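## Task

Fold the towel in half, end to end, and then in half again, also end to end, with edges roughly matching and no extra folds. It must lie flat and entirely on the table, away from the basket, with no bulges or raised parts. Release it and move the grippers away. It does not count if the folds stay in place only because the robot holds them.

## Robot and tools

Robot: two 6-joint arms, left_arm and right_arm, each ending in a parallel two-finger gripper. There is one shared scene frame. Its origin is on the tabletop midway between the arms, +x points out over the table, +z points up, and left_arm sits on the +y side. The names left and right refer to the arms, not to sides of a camera image. Bases: left_arm at (-0.034, +0.360, 0) m, quat_wxyz (+1.000, 0, 0, -0.028); right_arm at (+0.034, -0.342, 0) m, quat_wxyz (+0.998, 0, 0, +0.058).

Gripper frame: the fingers point along the gripper's +z axis and close along its y axis. The reported end_effector_position is the point between the finger pads, roughly 1 cm behind the fingertips. A wrist camera is mounted on each gripper and can collide with things.

Row layout, shared by execute_actions and move: one list of 14 numbers covering both arms, each in [-1, 1]. The order is dx, dy, dz, rx, ry, rz, opening for left_arm, followed by the same seven for right_arm. Send all 14 even when only one arm moves.
- dx, dy, dz are offsets, not poses. They are measured in that gripper's own axes, not the scene frame, from its measured pose at the start of the action or move.
- rx, ry, rz are a single rotation vector, also an offset in gripper axes.
- Scale: 1.0 equals 0.6 m of translation or 180 degrees of rotation.
- opening is absolute, not an offset. +1 is fully open (0.094 m) and -1 is closed.

execute_actions(actions): a list of actions, each a table of up to 15 rows. Each row lasts one control step of 1/30 s. If a table has fewer than 15 rows, its last row is held for the remaining steps. Every row in an action is an offset from the pose at that action's start, not from the previous row. The first action of a call starts from the pose in the last result. An empty list returns the current state and images.

move(target, speed, blocking): target is one 14-number row. Its offsets are taken from the pose in the scene's latest result. Each gripper follows a straight path, and both paths finish together, lasting 0.5 to 10 s. Anything not reached by 10 s is cut short. Rotation goes the shorter way. speed is in m/s, from 0.002 to 0.5 (default 0.25), and turning is capped at twice that value in rad/s. The opening is applied at the start of the move. The path ignores obstacles and the other arm, and grippers may lag, stray or exceed the speed, especially near full reach. Faster contact hits harder, and aiming beyond a contact presses harder. With blocking=false the call returns after 0.5 s while the arm keeps going. Until a result shows the move has ended, use wait(0) to check on it or stop to brake it; other motion commands are refused meanwhile.

wait(seconds): from 0 to 10. Lets time pass while each arm holds its last command, and returns early if a running move ends.

stop(): brakes a running move to rest. A fast arm needs room to brake, and the fingers keep moving.

zoom_image(camera, region): camera is cam_high, cam_left_wrist or cam_right_wrist, each 504x504. region is [x0, y0, x1, y1] in image pixels from the top-left corner, at most 504 by 504.

read_manual(section): returns licence text only. It does not move anything.

finished_scene(scene): pass the current scene's number. It ends the scene irreversibly and reports success. The next scene's task arrives in its result. Call it only once the towel is released, the grippers are clear, and the fold holds by itself.

Controller behaviour: at each step the commanded pose is clipped to within 70 mm and 16 degrees of the measured pose, then pursued by damped IK, with position taking priority over orientation. A distant target may need several actions, and after an action the arm stops at its last clipped pose. Arms tend to end about 1 cm or more too low, and repeated zero offsets can let them sink. To hold an arm still, send the offset back to its desired pose in the first call, then zeros, raising the aim if it still sags. Elbows never fully straighten.

Joint ranges (rad), from the base outward: waist -2.618 to 3.054, shoulder 0 to 3.142, elbow 0 to 3.142, wrist pitch -1.571 to 1.571, wrist yaw -1.571 to 1.571, wrist roll -2.094 to 2.094.

Results:
- The state line gives each gripper's end_effector_position (m) and end_effector_quat_wxyz in the scene frame. The printed position may be slightly off, more so at long reach.
- Hand target lines give the pose each controller is currently driving toward.
- grip_measured is the finger opening on the command scale. The last Joint positions value is the opening in metres. Each gripper's reading can be off by about 1 mm.
- Calls that ran actions list step readings; HELD plus an arm label means part of that arm's row was held back.
- A move's result adds a 'move:' line: the outcome (done, off_target, moving, held, fault), the limits that applied, and each gripper's distance from its target. limits=paced means the pose was clipped. limits=held means steps were blocked, after which the arm may speed up sharply.
- 'pose unreachable' means the clearance check altered or blocked that arm's command.
- Joint torques are noisy and offset.
- MOTOR HOT appears at 75 °C. An over-temperature stop comes at 90 °C, and at 100 °C the arm goes limp and falls.

Gripping: to hold something, command an opening below grip_measured. About 0.03 below grips firmly; a smaller gap grips more lightly. Thin cloth under about 2 mm receives less force.

Avoid: knocking the towel or anything else off the table, dropping or slamming, pressing hard into the table, arms colliding or pushing on each other, and holding loads long enough to overheat motors. Occasional outside tugs on held items or pushes on loose objects can happen.

Each tool is called after "Call:" as name(argument=value, ...), one argument or row to a line, values as JSON.

## Session

Call:
execute_actions(
  actions=[],
)

Scene clock: 0.00 s.
left_arm: end_effector_position=(+0.3452, +0.3380, +0.4053) grip_measured=+1.000 end_effector_quat_wxyz=(+0.706, +0.016, +0.708, -0.020) | right_arm: end_effector_position=(+0.4110, -0.3026, +0.4116) grip_measured=+1.000 end_effector_quat_wxyz=(+0.712, -0.033, +0.700, +0.038)
Joint positions: left_arm=[-0.012  1.038  1.038 -0.004 -0.017 -0.005  0.094] | right_arm=[-0.016  1.036  1.042  0.011 -0.     0.007  0.094]
Joint velocities: left_arm=[-0.017  0.007 -0.007  0.022 -0.066 -0.007  0.   ] | right_arm=[ 0.007  0.002  0.002 -0.022  0.007  0.066  0.   ]
Joint torques (N m, as the arm reports them, + toward a larger angle): no reading
Hand target (left_arm): +0.342, +0.338, +0.412; +0.711, +0.016, +0.703, -0.021
Hand target (right_arm): +0.409, -0.303, +0.413; +0.712, -0.033, +0.700, +0.038

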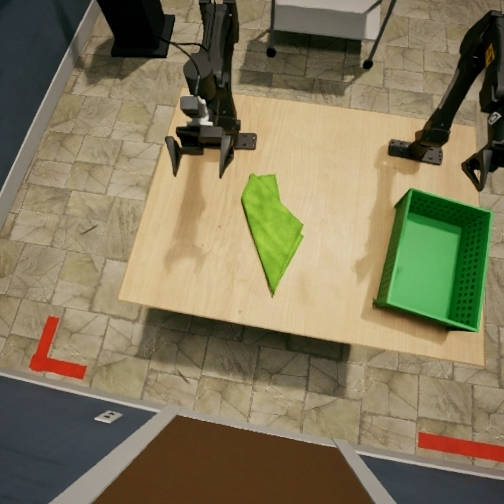

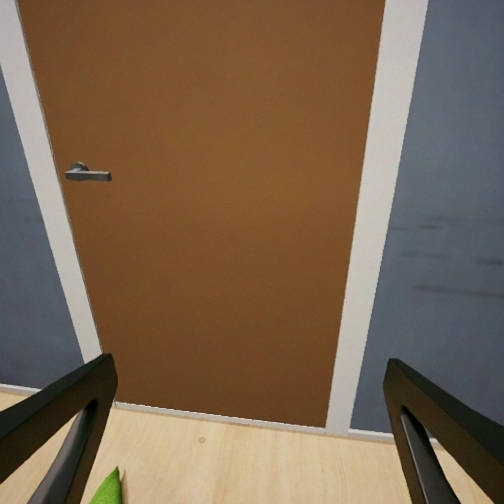

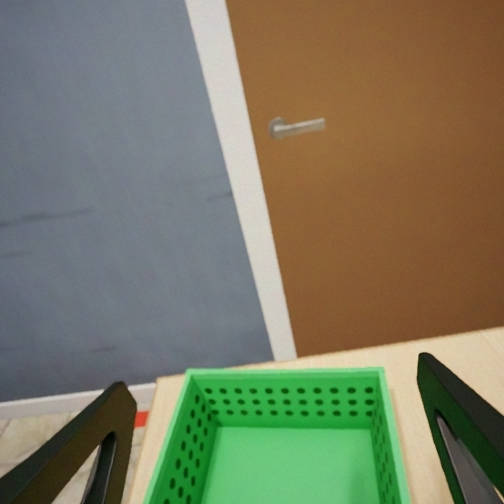

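Call:
zoom_image(
  camera="cam_high",
  region=[150, 120, 400, 320],
)

Region (150, 120, 400, 320) of cam_high's 504x504 image, scaled by 2.016, with more detail than that image has; it fills the top 403 rows of this view, and the rest is white.

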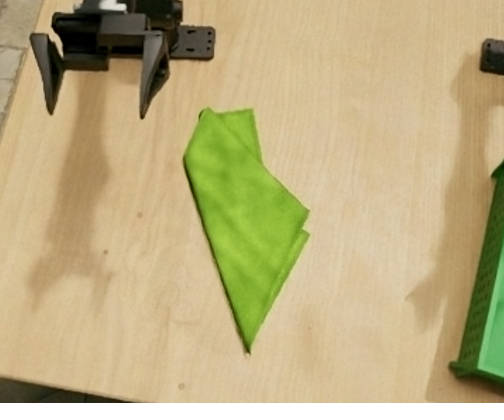

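Call:
move(
  target=[0.258,-0.233,0,0,0.5,0,1, 0,0,0,0,0,0,1],
)

Scene clock: 18.60 s.
left_arm: end_effector_position=(+0.3381, +0.2032, +0.2525) grip_measured=+1.000 end_effector_quat_wxyz=(+0.138, +0.032, +0.989, -0.040) | right_arm: end_effector_position=(+0.4110, -0.3026, +0.4116) grip_measured=+1.000 end_effector_quat_wxyz=(+0.712, -0.033, +0.700, +0.038)
Joint positions: left_arm=[-0.358  1.936  2.216 -1.564 -0.03  -0.346  0.094] | right_arm=[-0.016  1.036  1.042  0.011 -0.     0.007  0.094]
Joint velocities: left_arm=[-0.012 -0.022  0.007  0.007  0.081 -0.066  0.   ] | right_arm=[-0.007 -0.007  0.007  0.022 -0.022  0.037  0.   ]
Joint torques (N m, as the arm reports them, + toward a larger angle): left_arm=[-0.65 -8.51  7.89  0.67  0.07 -0.07] | right_arm=[-0.01 -2.35  6.61  1.68  0.01  0.01]
Hand target (left_arm): +0.336, +0.200, +0.253; +0.134, +0.031, +0.990, -0.044
Hand target (right_arm): +0.411, -0.303, +0.412; +0.712, -0.033, +0.700, +0.038
Off the commanded pose (left_arm): 0.006 m, 17 deg; orientation clipped at the last step of the last action.
Off the commanded pose (right_arm): 0.000 m, 0 deg.
joint sent to its limit (left arm) — the command would take joint 4 (wrist pitch) past its lower limit, so that joint was sent only as far as its limit.
move: off_target (left_arm); limits=paced

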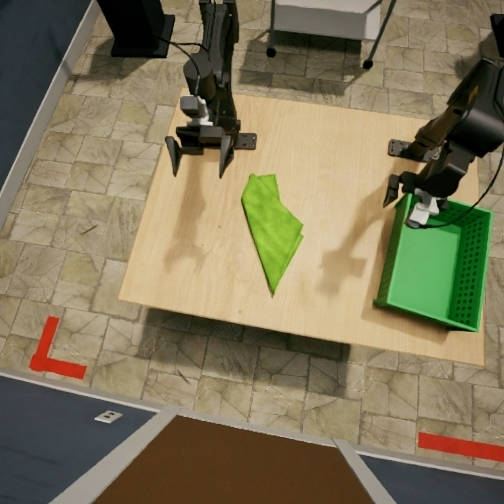

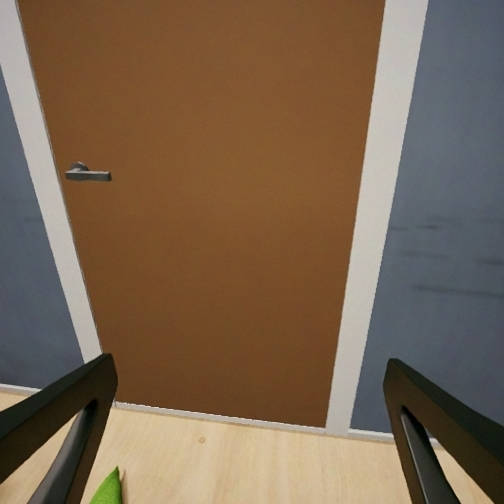

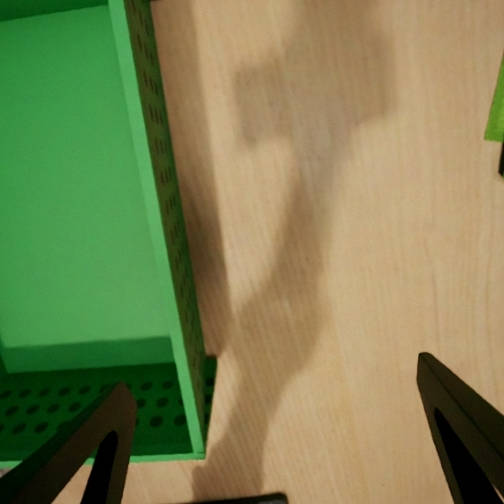

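Call:
move(
  target=[0,0,0,0,0,0,1, 0.183,0.133,0.067,0,0.5,0,1],
)

Scene clock: 32.60 s.
left_arm: end_effector_position=(+0.3378, +0.2027, +0.2525) grip_measured=+1.000 end_effector_quat_wxyz=(+0.138, +0.031, +0.989, -0.041) | right_arm: end_effector_position=(+0.4461, -0.2252, +0.2998) grip_measured=+1.000 end_effector_quat_wxyz=(+0.229, -0.045, +0.972, +0.039)
Joint positions: left_arm=[-0.358  1.936  2.216 -1.564 -0.027 -0.347  0.094] | right_arm=[ 0.17   1.96   2.401 -1.544  0.033  0.187  0.094]
Joint velocities: left_arm=[ 0.022  0.022 -0.022  0.022 -0.022  0.022  0.   ] | right_arm=[ 0.012  0.002  0.022  0.066 -0.037 -0.022  0.   ]
Joint torques (N m, as the arm reports them, + toward a larger angle): left_arm=[ 0.07 -8.98  6.66  0.7  -0.03  0.01] | right_arm=[ 0.57 -6.94  7.03  0.8  -0.06  0.08]
Hand target (left_arm): +0.338, +0.203, +0.253; +0.139, +0.032, +0.989, -0.040
Hand target (right_arm): +0.446, -0.219, +0.301; +0.227, -0.047, +0.972, +0.046
Off the commanded pose (left_arm): 0.001 m, 0 deg.
Off the commanded pose (right_arm): 0.008 m, 26 deg; orientation clipped at the last step of the last action.
joint sent to its limit (right arm) — the command would take joint 4 (wrist pitch) past its lower limit, so that joint was sent only as far as its limit.
move: off_target (right_arm); limits=paced

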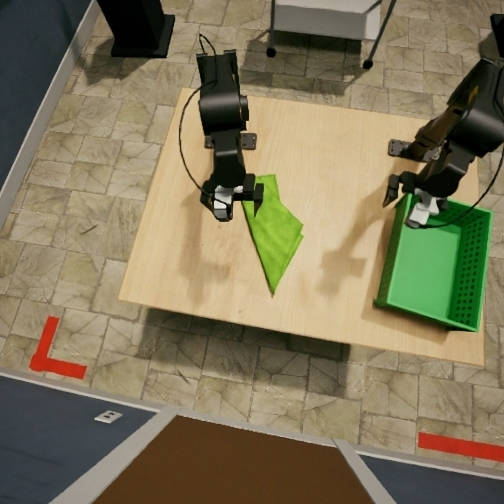

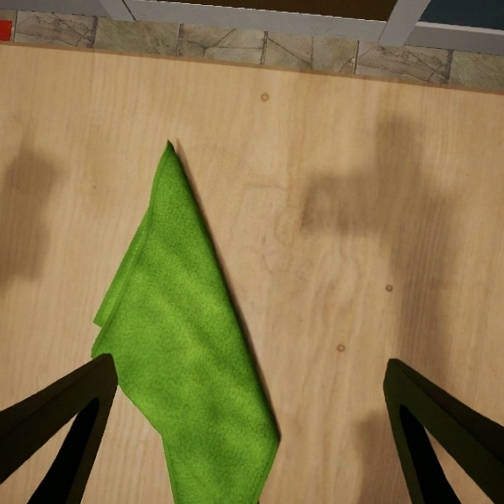

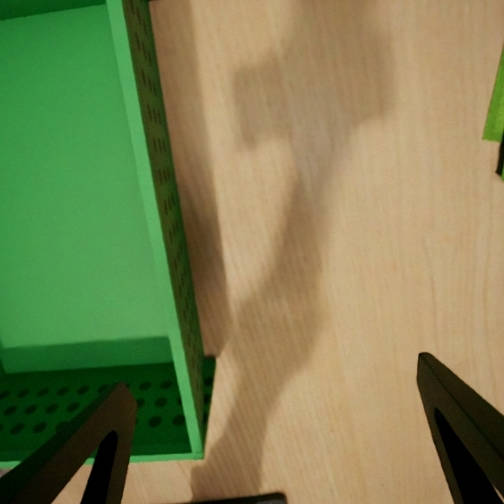

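Call:
move(
  target=[0,0,0,0,0,0,1, 0.049,0.175,0.31,0,0.144,0,1],
)

Scene clock: 58.07 s.
left_arm: end_effector_position=(+0.3378, +0.2027, +0.2525) grip_measured=+1.000 end_effector_quat_wxyz=(+0.138, +0.031, +0.989, -0.041) | right_arm: end_effector_position=(+0.4879, -0.1102, +0.1170) grip_measured=+1.000 end_effector_quat_wxyz=(+0.063, -0.051, +0.996, +0.048)
Joint positions: left_arm=[-0.358  1.936  2.216 -1.564 -0.027 -0.347  0.094] | right_arm=[ 0.34   2.532  2.667 -1.552 -0.038  0.358  0.094]
Joint velocities: left_arm=[ 0.007 -0.002  0.007  0.022 -0.066  0.007  0.   ] | right_arm=[ 0.007 -0.002 -0.012 -0.095 -0.051  0.022  0.   ]
Joint torques (N m, as the arm reports them, + toward a larger angle): left_arm=[-0.04 -9.    6.78  0.75  0.02  0.  ] | right_arm=[  0.28 -12.06   7.39   0.36  -0.08   0.06]
Hand target (left_arm): +0.338, +0.203, +0.253; +0.138, +0.031, +0.989, -0.041
Hand target (right_arm): +0.488, -0.106, +0.125; +0.071, -0.051, +0.995, +0.057
Off the commanded pose (left_arm): 0.000 m, 0 deg.
Off the commanded pose (right_arm): 0.011 m, 7 deg.
joint sent to its limit (right arm) — the command would take joint 4 (wrist pitch) past its lower limit, so that joint was sent only as far as its limit.
move: off_target (right_arm)

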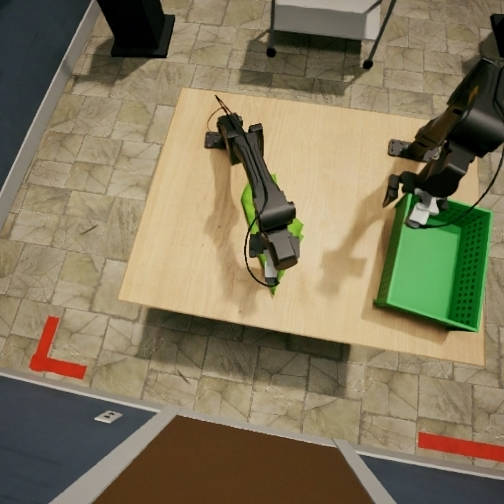

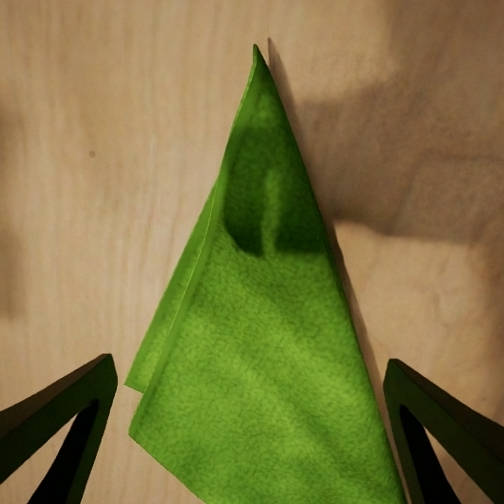

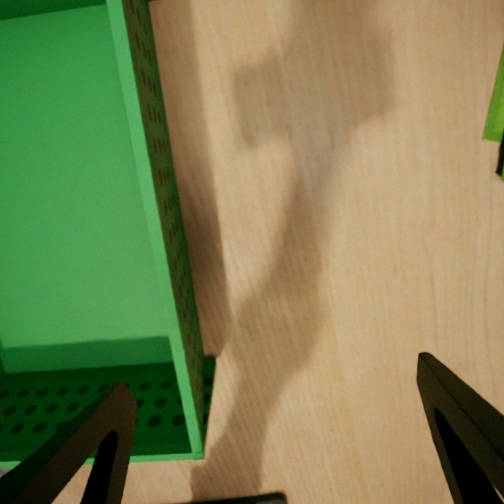

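Call:
move(
  target=[0,0,0,0,0,0,1, -0.02,0.042,0.128,0,0.02,0,1],
  speed=0.1,
)

Scene clock: 67.47 s.
left_arm: end_effector_position=(+0.3378, +0.2027, +0.2525) grip_measured=+1.000 end_effector_quat_wxyz=(+0.138, +0.031, +0.989, -0.041) | right_arm: end_effector_position=(+0.5018, -0.0861, +0.0423) grip_measured=+1.000 end_effector_quat_wxyz=(+0.037, -0.049, +0.997, +0.044)
Joint positions: left_arm=[-0.358  1.936  2.216 -1.564 -0.027 -0.347  0.094] | right_arm=[ 0.366  2.77   2.83  -1.526 -0.048  0.387  0.094]
Joint velocities: left_arm=[-0.002 -0.022  0.007 -0.037  0.022 -0.022  0.   ] | right_arm=[-0.002  0.007 -0.012  0.066  0.022  0.007  0.   ]
Joint torques (N m, as the arm reports them, + toward a larger angle): left_arm=[-0.06 -8.94  6.79  0.73  0.   -0.02] | right_arm=[  0.74 -12.2    7.6    0.47  -0.09   0.06]
Hand target (left_arm): +0.338, +0.203, +0.253; +0.138, +0.031, +0.989, -0.041
Hand target (right_arm): +0.505, -0.077, +0.045; +0.049, -0.052, +0.996, +0.055
Off the commanded pose (left_arm): 0.000 m, 0 deg.
Off the commanded pose (right_arm): 0.011 m, 1 deg.
elbow stopped short (right arm): the move would have taken joint 3 (elbow) straighter than the controller allows; a more bent joint 3 avoids this.
move: off_target (right_arm)

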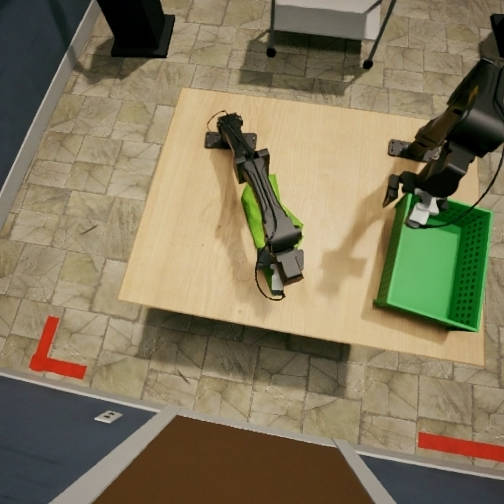

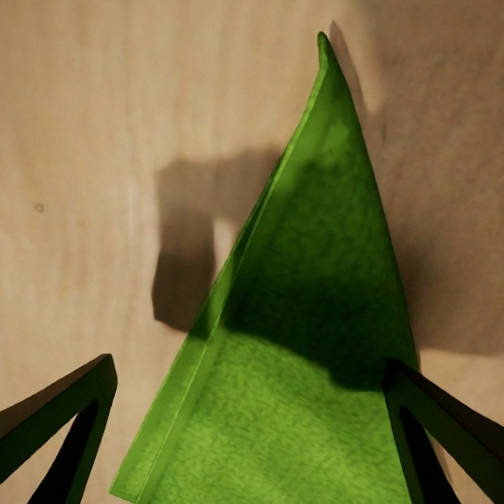

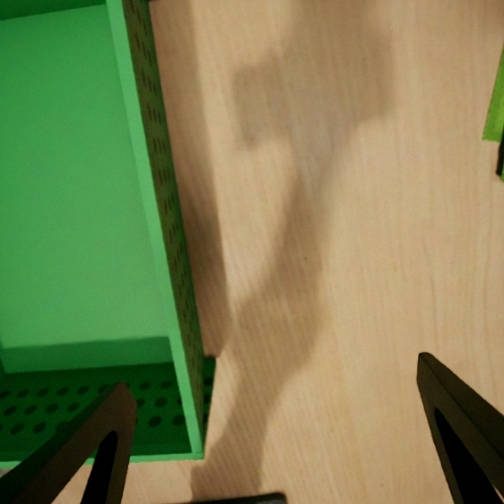

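Call:
move(
  target=[0,0,0,0,0,0,1, 0,0,0,0,0,0,0.28],
)

Call:
move(
  target=[0,0,0,0,0,0,1, 0,0,0.07,0,0,0,0.28],
  speed=0.05,
)

Scene clock: 84.63 s.
left_arm: end_effector_position=(+0.3378, +0.2027, +0.2525) grip_measured=+1.000 end_effector_quat_wxyz=(+0.138, +0.031, +0.989, -0.041) | right_arm: end_effector_position=(+0.5020, -0.0859, +0.0423) grip_measured=+0.283 end_effector_quat_wxyz=(+0.038, -0.049, +0.997, +0.044)
Joint positions: left_arm=[-0.358  1.936  2.216 -1.564 -0.027 -0.347  0.094] | right_arm=[ 0.366  2.77   2.83  -1.525 -0.048  0.387  0.06 ]
Joint velocities: left_arm=[ 0.002 -0.012 -0.002  0.007 -0.007 -0.066  0.   ] | right_arm=[ 0.012 -0.002  0.002  0.037 -0.007 -0.007 -0.001]
Joint torques (N m, as the arm reports them, + toward a larger angle): left_arm=[-0.12 -9.07  6.7   0.76  0.   -0.01] | right_arm=[  0.   -13.04   5.18   0.33   0.     0.03]
Hand target (left_arm): +0.338, +0.203, +0.253; +0.138, +0.031, +0.989, -0.041
Hand target (right_arm): +0.502, -0.086, +0.042; +0.037, -0.049, +0.997, +0.044
Off the commanded pose (left_arm): 0.000 m, 0 deg.
Off the commanded pose (right_arm): 0.000 m, 0 deg.
move: done

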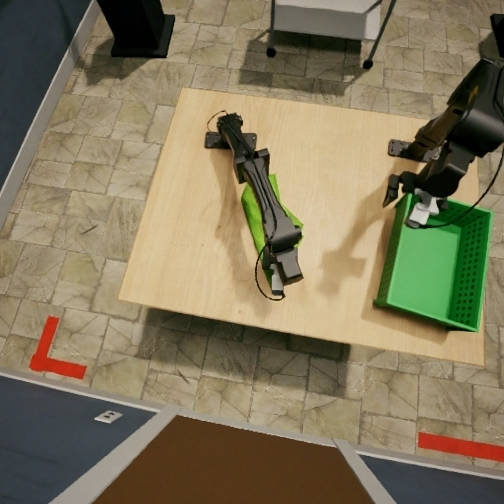

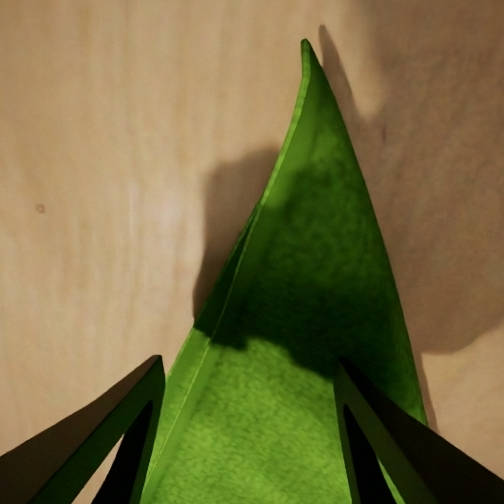

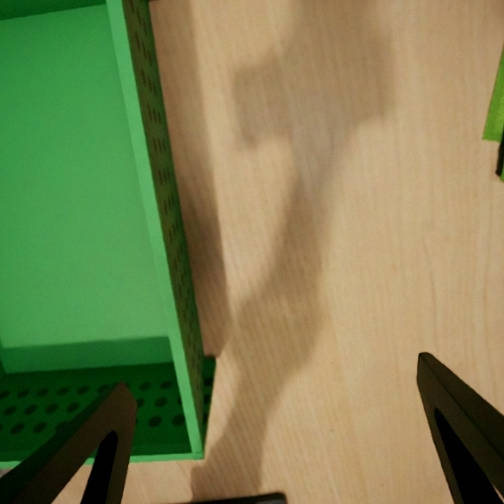

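Scene clock: 85.70 s.
left_arm: end_effector_position=(+0.3378, +0.2027, +0.2525) grip_measured=+1.000 end_effector_quat_wxyz=(+0.138, +0.031, +0.989, -0.041) | right_arm: end_effector_position=(+0.5049, -0.0851, +0.0236) grip_measured=+0.282 end_effector_quat_wxyz=(+0.045, -0.048, +0.997, +0.045)
Joint positions: left_arm=[-0.358  1.936  2.216 -1.564 -0.027 -0.347  0.094] | right_arm=[ 0.366  2.683  2.58  -1.349 -0.045  0.389  0.06 ]
Joint velocities: left_arm=[ 0.002  0.017 -0.002 -0.022 -0.037 -0.066  0.   ] | right_arm=[-0.007 -0.037 -0.12   0.081  0.007  0.037 -0.001]
Joint torques (N m, as the arm reports them, + toward a larger angle): left_arm=[ 0.   -8.92  6.66  0.74  0.01 -0.01] | right_arm=[  0.29 -11.53   2.44   0.75  -0.06   0.05]
Hand target (left_arm): +0.338, +0.203, +0.253; +0.138, +0.031, +0.989, -0.041
Hand target (right_arm): +0.504, -0.083, +0.001; +0.036, -0.049, +0.997, +0.043
Off the commanded pose (left_arm): 0.000 m, 0 deg.
Off the commanded pose (right_arm): 0.023 m, 1 deg.
move: off_target (right_arm)

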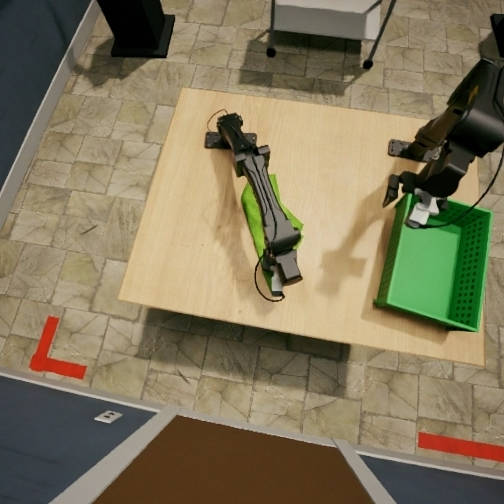

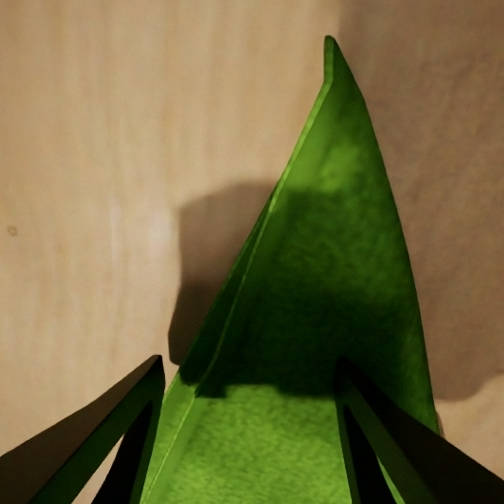

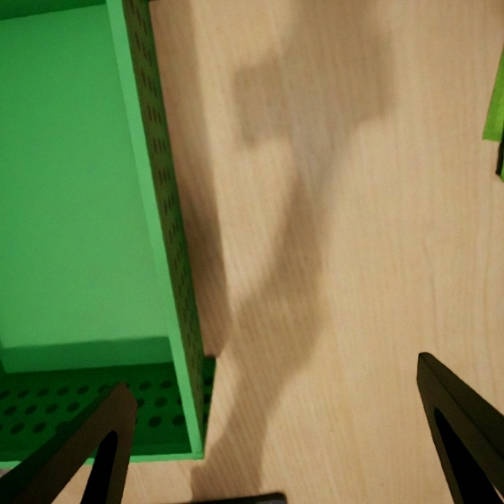

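Call:
move(
  target=[0,0,0,0,0,0,1, 0,0,0.02,0,0,0,-1],
  speed=0.05,
)

Call:
move(
  target=[0,0,0,0,0,0,1, 0,0,-0.1,0,0,0,-1],
  speed=0.08,
)

Scene clock: 90.93 s.
left_arm: end_effector_position=(+0.3378, +0.2027, +0.2525) grip_measured=+1.000 end_effector_quat_wxyz=(+0.138, +0.031, +0.989, -0.041) | right_arm: end_effector_position=(+0.5083, -0.0843, +0.0232) grip_measured=-0.967 end_effector_quat_wxyz=(+0.052, -0.047, +0.996, +0.047)
Joint positions: left_arm=[-0.358  1.936  2.216 -1.564 -0.027 -0.347  0.094] | right_arm=[ 0.365  2.678  2.568 -1.327 -0.041  0.391  0.002]
Joint velocities: left_arm=[-0.002 -0.002 -0.012 -0.022 -0.066  0.066  0.   ] | right_arm=[-0.002 -0.007 -0.027  0.081 -0.051 -0.007 -0.   ]
Joint torques (N m, as the arm reports them, + toward a larger angle): left_arm=[-0.1  -9.02  6.72  0.75 -0.01  0.  ] | right_arm=[  0.17 -12.43   3.19   0.62  -0.06   0.02]
Hand target (left_arm): +0.338, +0.203, +0.253; +0.138, +0.031, +0.989, -0.041
Hand target (right_arm): +0.506, -0.084, +0.012; +0.044, -0.048, +0.997, +0.045
Off the commanded pose (left_arm): 0.000 m, 0 deg.
Off the commanded pose (right_arm): 0.012 m, 1 deg.
move: off_target (right_arm)

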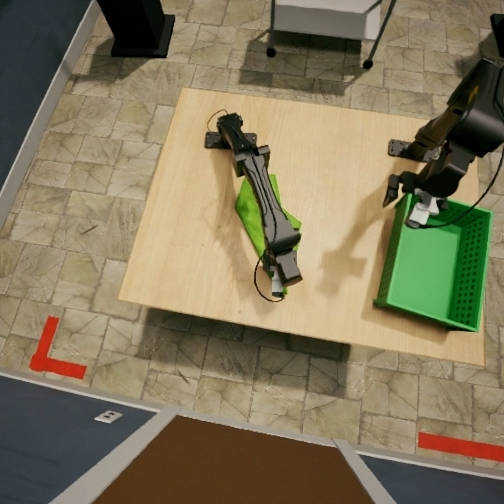

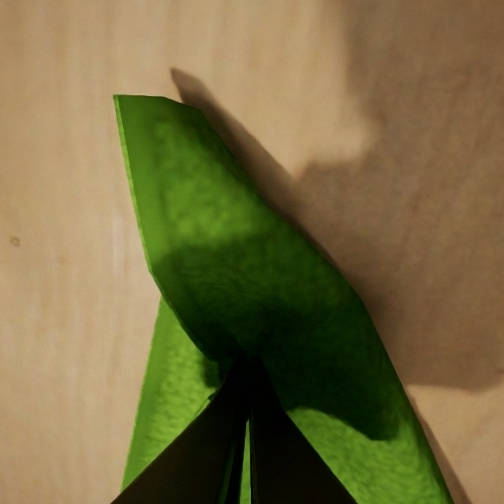

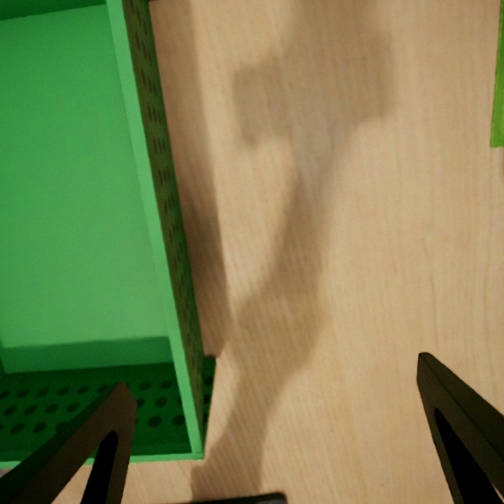

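Scene clock: 92.17 s.
left_arm: end_effector_position=(+0.3378, +0.2027, +0.2525) grip_measured=+1.000 end_effector_quat_wxyz=(+0.138, +0.031, +0.989, -0.041) | right_arm: end_effector_position=(+0.5014, -0.0879, +0.0858) grip_measured=-0.967 end_effector_quat_wxyz=(+0.067, -0.047, +0.995, +0.054)
Joint positions: left_arm=[-0.358  1.936  2.216 -1.564 -0.027 -0.347  0.094] | right_arm=[ 0.365  2.678  2.82  -1.545 -0.041  0.391  0.002]
Joint velocities: left_arm=[ 0.002  0.007 -0.012  0.037  0.007  0.022  0.   ] | right_arm=[ 0.012  0.007  0.017 -0.051  0.037 -0.066 -0.001]
Joint torques (N m, as the arm reports them, + toward a larger angle): left_arm=[ 0.02 -8.95  6.63  0.73  0.01  0.  ] | right_arm=[ -0.39 -11.25   7.19   0.34  -0.03   0.  ]
Hand target (left_arm): +0.338, +0.203, +0.253; +0.138, +0.031, +0.989, -0.041
Hand target (right_arm): +0.502, -0.090, +0.083; +0.064, -0.046, +0.995, +0.053
Off the commanded pose (left_arm): 0.000 m, 0 deg.
Off the commanded pose (right_arm): 0.004 m, 2 deg.
joint sent to its limit (right arm) — the command would take joint 4 (wrist pitch) past its lower limit, so that joint was sent only as far as its limit.
move: done

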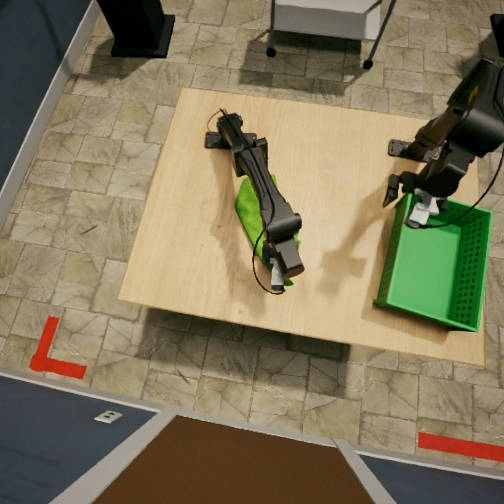

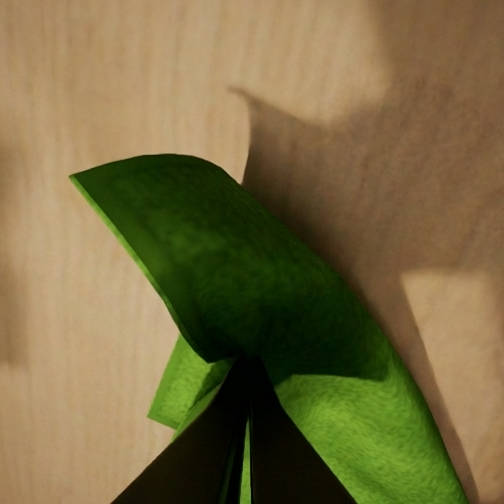

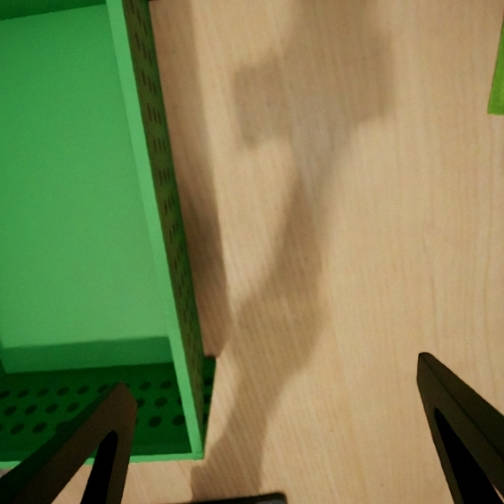

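Call:
move(
  target=[0,0,0,0,0,0,1, 0.01,-0.25,0.04,0,0,0,-1],
  speed=0.1,
)

Scene clock: 101.43 s.
left_arm: end_effector_position=(+0.3378, +0.2027, +0.2525) grip_measured=+1.000 end_effector_quat_wxyz=(+0.138, +0.031, +0.989, -0.041) | right_arm: end_effector_position=(+0.5144, -0.2353, +0.0392) grip_measured=-0.967 end_effector_quat_wxyz=(+0.058, -0.044, +0.996, +0.045)
Joint positions: left_arm=[-0.358  1.936  2.216 -1.564 -0.027 -0.347  0.094] | right_arm=[ 0.073  2.366  2.053 -1.13  -0.073  0.105  0.002]
Joint velocities: left_arm=[-0.012 -0.007  0.002  0.037 -0.037 -0.037  0.   ] | right_arm=[-0.002 -0.007 -0.007  0.051 -0.022 -0.022  0.   ]
Joint torques (N m, as the arm reports them, + toward a larger angle): left_arm=[-0.05 -9.02  6.71  0.72  0.   -0.01] | right_arm=[ -0.17 -13.43   4.     0.53  -0.12  -0.02]
Hand target (left_arm): +0.338, +0.203, +0.253; +0.138, +0.031, +0.989, -0.041
Hand target (right_arm): +0.514, -0.235, +0.047; +0.068, -0.047, +0.995, +0.051
Off the commanded pose (left_arm): 0.000 m, 0 deg.
Off the commanded pose (right_arm): 0.007 m, 2 deg.
move: done

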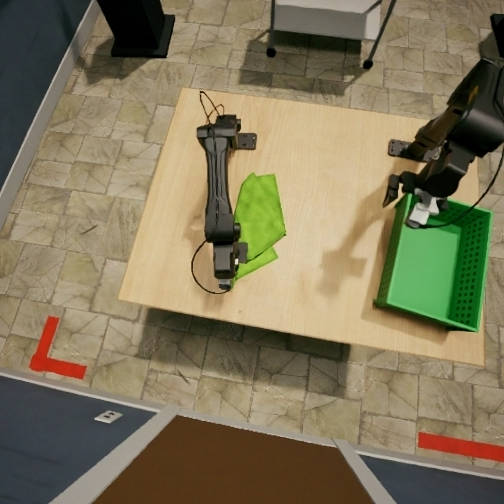

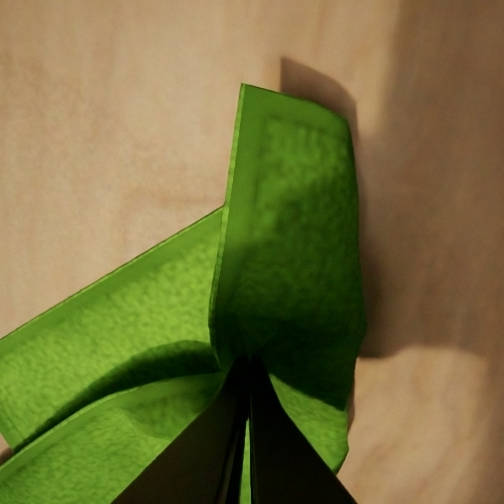

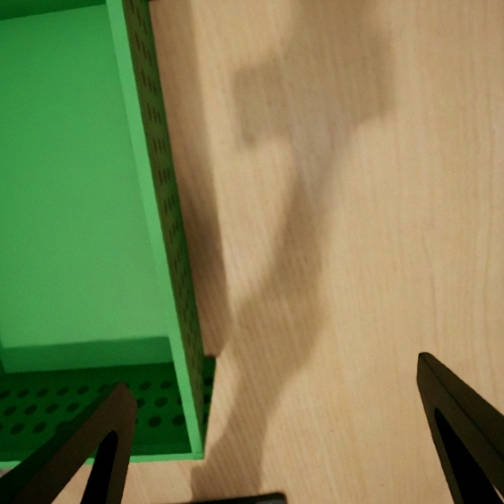

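Release, retreat and look.

Call:
move(
  target=[0,0,0,0,0,0,1, 0,0,0,0,0,0,1],
)

Call:
move(
  target=[0,0,0,0,0,0,1, 0.25,-0.2,-0.4,0,0,0,1],
)

Call:
zoom_image(
  camera="cam_high",
  region=[150, 120, 400, 320],
)

Scene clock: 107.07 s.
left_arm: end_effector_position=(+0.3378, +0.2027, +0.2525) grip_measured=+1.000 end_effector_quat_wxyz=(+0.138, +0.031, +0.989, -0.041) | right_arm: end_effector_position=(+0.5147, -0.2351, +0.0393) grip_measured=+1.000 end_effector_quat_wxyz=(+0.059, -0.045, +0.996, +0.045)
Joint positions: left_arm=[-0.358  1.936  2.216 -1.564 -0.027 -0.347  0.094] | right_arm=[ 0.073  2.366  2.053 -1.129 -0.073  0.103  0.094]
Joint velocities: left_arm=[-0.002  0.012 -0.002 -0.037 -0.007  0.066  0.   ] | right_arm=[ 0.012 -0.007 -0.022  0.037 -0.022  0.007  0.   ]
Joint torques (N m, as the arm reports them, + toward a larger angle): left_arm=[-0.03 -8.99  6.68  0.74  0.01  0.  ] | right_arm=[  0.1  -11.57   5.63   0.38  -0.03   0.07]
Hand target (left_arm): +0.338, +0.203, +0.253; +0.138, +0.031, +0.989, -0.041
Hand target (right_arm): +0.514, -0.235, +0.039; +0.058, -0.044, +0.996, +0.045
Off the commanded pose (left_arm): 0.000 m, 0 deg.
Off the commanded pose (right_arm): 0.000 m, 0 deg.
move: done

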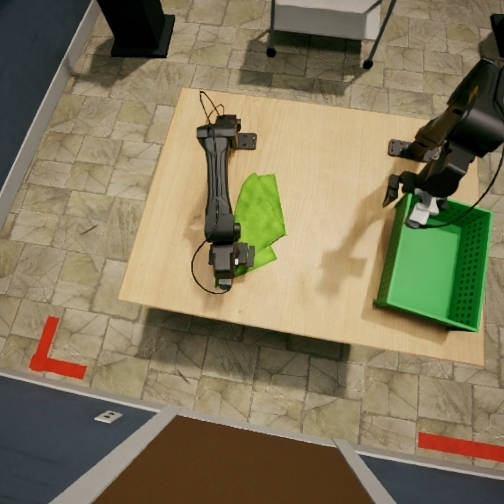

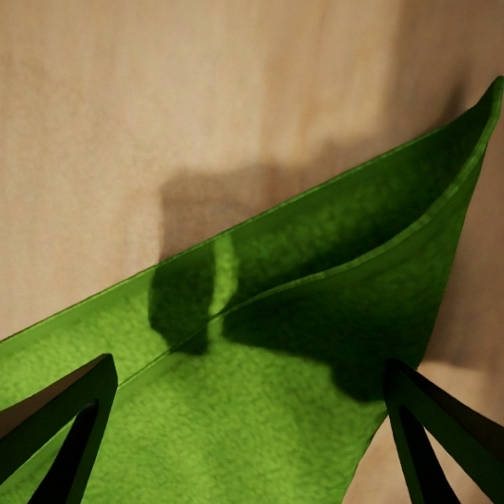

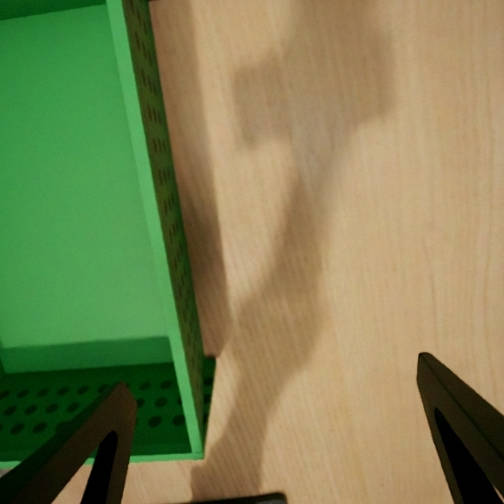

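Scene clock: 108.83 s.
left_arm: end_effector_position=(+0.3378, +0.2027, +0.2525) grip_measured=+1.000 end_effector_quat_wxyz=(+0.138, +0.031, +0.989, -0.041) | right_arm: end_effector_position=(+0.3569, -0.3924, +0.2512) grip_measured=+1.000 end_effector_quat_wxyz=(+0.126, -0.040, +0.991, +0.019)
Joint positions: left_arm=[-0.358  1.936  2.216 -1.564 -0.027 -0.347  0.094] | right_arm=[-0.33   1.653  1.865 -1.548 -0.099 -0.282  0.094]
Joint velocities: left_arm=[ 0.012 -0.002 -0.007 -0.037 -0.007  0.022  0.   ] | right_arm=[-0.007 -0.007  0.002  0.051 -0.022 -0.066  0.   ]
Joint torques (N m, as the arm reports them, + toward a larger angle): left_arm=[-0.04 -8.99  6.74  0.73  0.   -0.02] | right_arm=[-0.31 -5.99  4.91  0.48 -0.15 -0.02]
Hand target (left_arm): +0.338, +0.203, +0.253; +0.138, +0.031, +0.989, -0.041
Hand target (right_arm): +0.354, -0.391, +0.250; +0.120, -0.042, +0.992, +0.027
Off the commanded pose (left_arm): 0.000 m, 0 deg.
Off the commanded pose (right_arm): 0.007 m, 8 deg.
joint sent to its limit (right arm) — the command would take joint 4 (wrist pitch) past its lower limit, so that joint was sent only as far as its limit.
move: off_target (right_arm)

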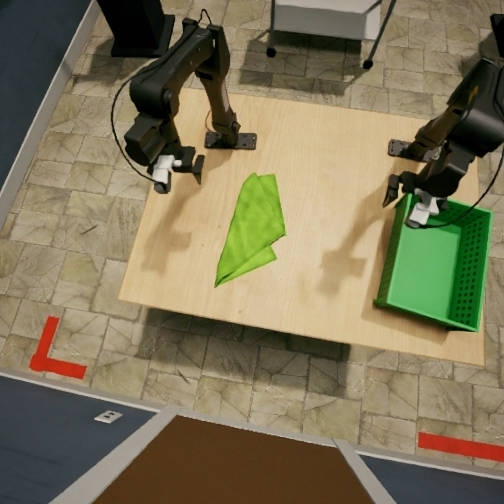

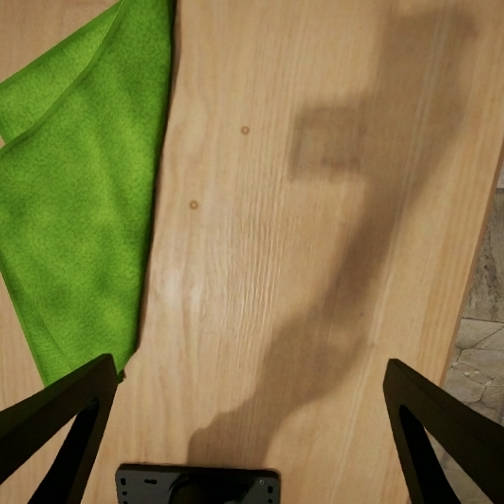

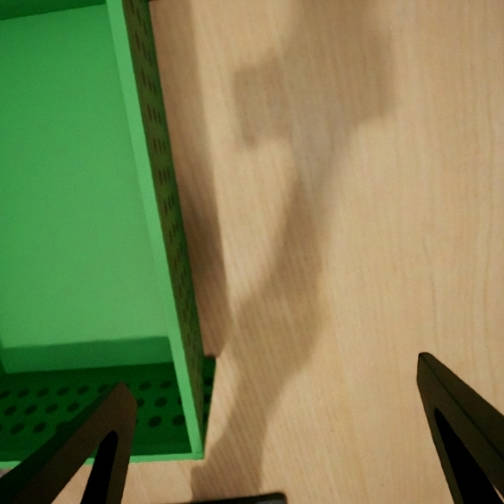

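Region (150, 120, 400, 320) of cam_high's 504x504 image, scaled by 2.016, with more detail than that image has; it fills the top 403 rows of this view, and the rest is white.

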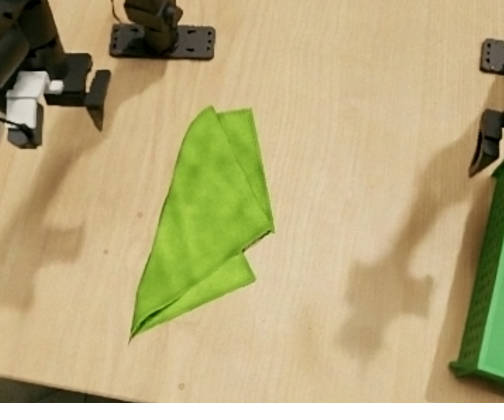

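Call:
move(
  target=[0,0,0,0,0,0,1, -0.055,0.443,0.341,0,0,0.5,0.06],
)

Scene clock: 133.20 s.
left_arm: end_effector_position=(+0.3378, +0.2027, +0.2525) grip_measured=+1.000 end_effector_quat_wxyz=(+0.138, +0.031, +0.989, -0.041) | right_arm: end_effector_position=(+0.4074, -0.1175, +0.0683) grip_measured=+0.063 end_effector_quat_wxyz=(+0.061, +0.673, +0.729, +0.105)
Joint positions: left_arm=[-0.358  1.936  2.216 -1.564 -0.027 -0.347  0.094] | right_arm=[ 0.448  2.001  1.566 -0.901  0.064  2.048  0.05 ]
Joint velocities: left_arm=[-0.007  0.017  0.002 -0.007  0.007  0.007  0.   ] | right_arm=[ 0.002 -0.007 -0.007 -0.007 -0.037  0.037  0.   ]
Joint torques (N m, as the arm reports them, + toward a larger angle): left_arm=[-0.06 -9.    6.74  0.74  0.03  0.  ] | right_arm=[ 0.5  -7.89  7.73  0.57  0.19  0.09]
Hand target (left_arm): +0.338, +0.203, +0.253; +0.138, +0.031, +0.989, -0.041
Hand target (right_arm): +0.413, -0.114, +0.069; +0.070, +0.673, +0.728, +0.107
Off the commanded pose (left_arm): 0.000 m, 0 deg.
Off the commanded pose (right_arm): 0.010 m, 2 deg.
move: done

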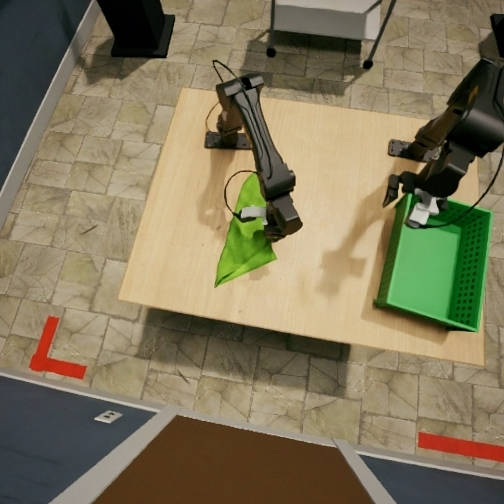

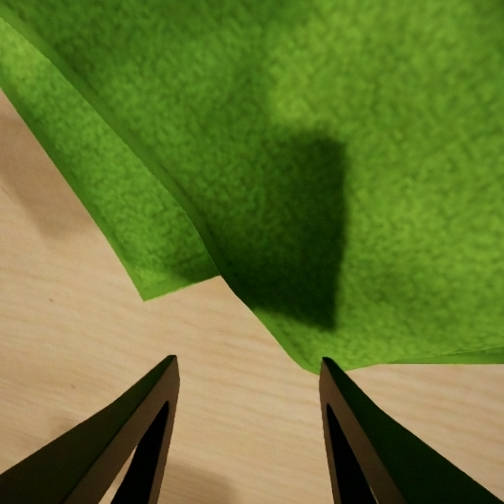

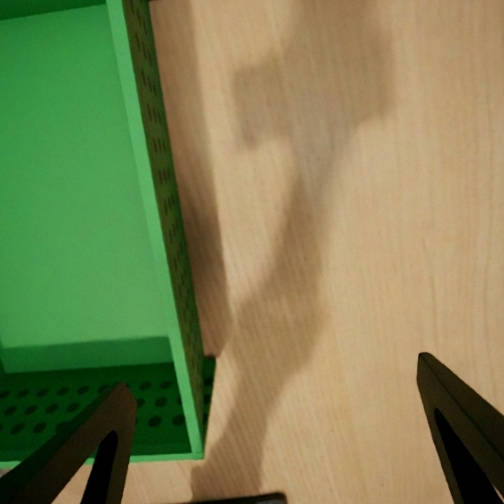

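Call:
move(
  target=[0,0,0,0,0,0,1, -0.058,0.01,0,0,0,0,0.06],
  speed=0.1,
)

Call:
move(
  target=[0,0,0,0,0,0,1, 0,0,0.09,0,0,0,0.06],
  speed=0.05,
)

Scene clock: 156.73 s.
left_arm: end_effector_position=(+0.3378, +0.2027, +0.2525) grip_measured=+1.000 end_effector_quat_wxyz=(+0.138, +0.031, +0.989, -0.041) | right_arm: end_effector_position=(+0.4205, -0.1483, +0.0645) grip_measured=+0.063 end_effector_quat_wxyz=(+0.063, +0.675, +0.728, +0.102)
Joint positions: left_arm=[-0.358  1.936  2.216 -1.564 -0.027 -0.347  0.094] | right_arm=[ 0.366  1.991  1.536 -0.881  0.05   1.971  0.05 ]
Joint velocities: left_arm=[-0.007 -0.007 -0.017 -0.022  0.051  0.037  0.   ] | right_arm=[-0.007 -0.012 -0.002  0.007 -0.066 -0.051  0.002]
Joint torques (N m, as the arm reports them, + toward a larger angle): left_arm=[-0.09 -8.83  6.76  0.72  0.   -0.01] | right_arm=[ -0.17 -10.73   4.09   0.59   0.    -0.05]
Hand target (left_arm): +0.338, +0.203, +0.253; +0.138, +0.031, +0.989, -0.041
Hand target (right_arm): +0.417, -0.152, +0.068; +0.062, +0.673, +0.729, +0.104
Off the commanded pose (left_arm): 0.000 m, 0 deg.
Off the commanded pose (right_arm): 0.007 m, 0 deg.
move: done

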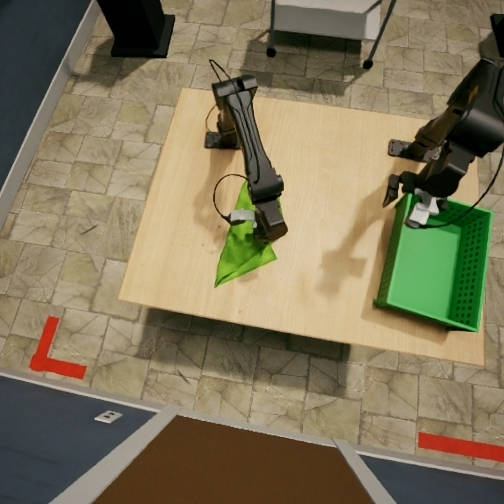

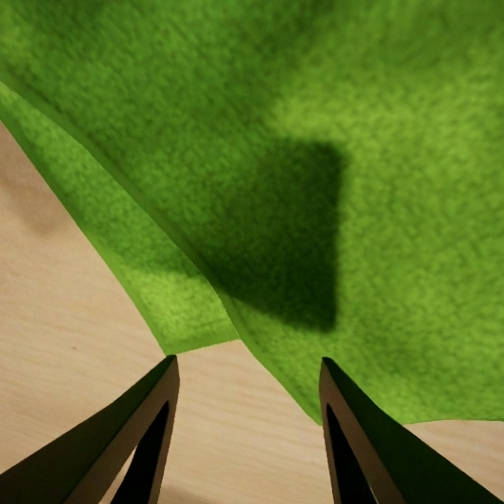

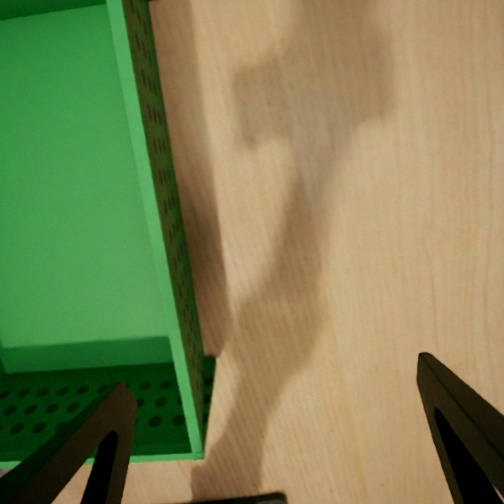

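Scene clock: 158.20 s.
left_arm: end_effector_position=(+0.3378, +0.2027, +0.2525) grip_measured=+1.000 end_effector_quat_wxyz=(+0.138, +0.031, +0.989, -0.041) | right_arm: end_effector_position=(+0.4391, -0.1386, +0.0288) grip_measured=+0.063 end_effector_quat_wxyz=(+0.070, +0.673, +0.726, +0.122)
Joint positions: left_arm=[-0.358  1.936  2.216 -1.564 -0.027 -0.347  0.094] | right_arm=[ 0.366  2.07   1.495 -0.717  0.05   1.971  0.05 ]
Joint velocities: left_arm=[-0.002 -0.007  0.007 -0.022  0.007 -0.051  0.   ] | right_arm=[-0.002 -0.007  0.012 -0.066  0.007  0.007 -0.   ]
Joint torques (N m, as the arm reports them, + toward a larger angle): left_arm=[-0.06 -8.97  6.78  0.73  0.02 -0.01] | right_arm=[-0.46 -8.02  3.85  0.68  0.02 -0.03]
Hand target (left_arm): +0.338, +0.203, +0.253; +0.138, +0.031, +0.989, -0.041
Hand target (right_arm): +0.432, -0.145, +0.012; +0.063, +0.675, +0.728, +0.102
Off the commanded pose (left_arm): 0.000 m, 0 deg.
Off the commanded pose (right_arm): 0.019 m, 2 deg.
move: off_target (right_arm)

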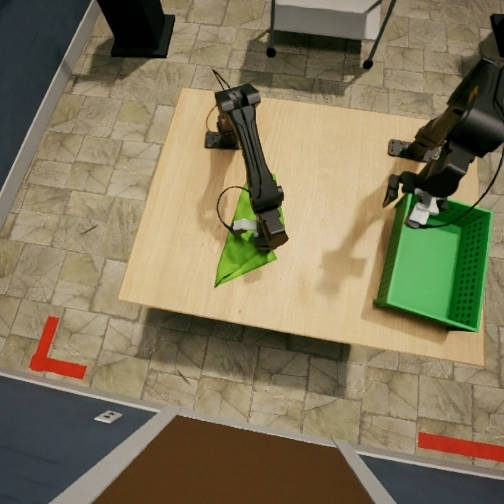

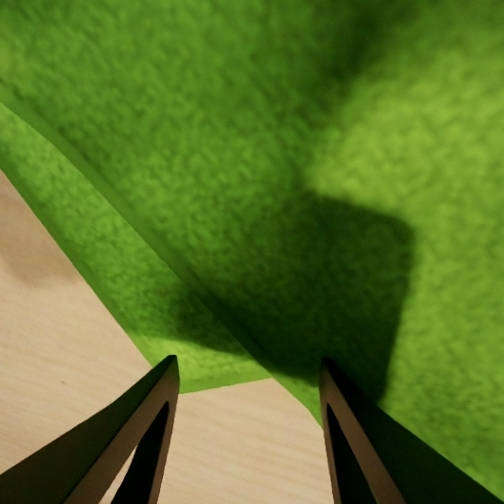

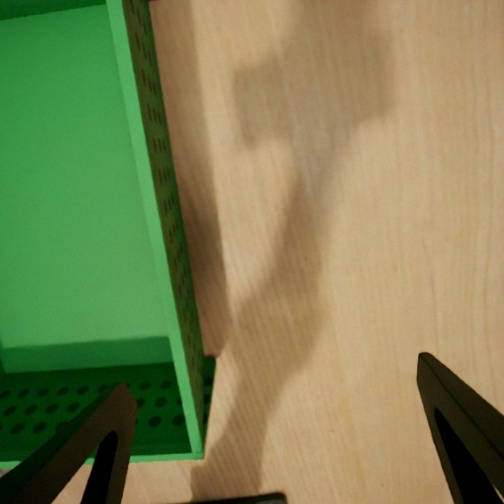

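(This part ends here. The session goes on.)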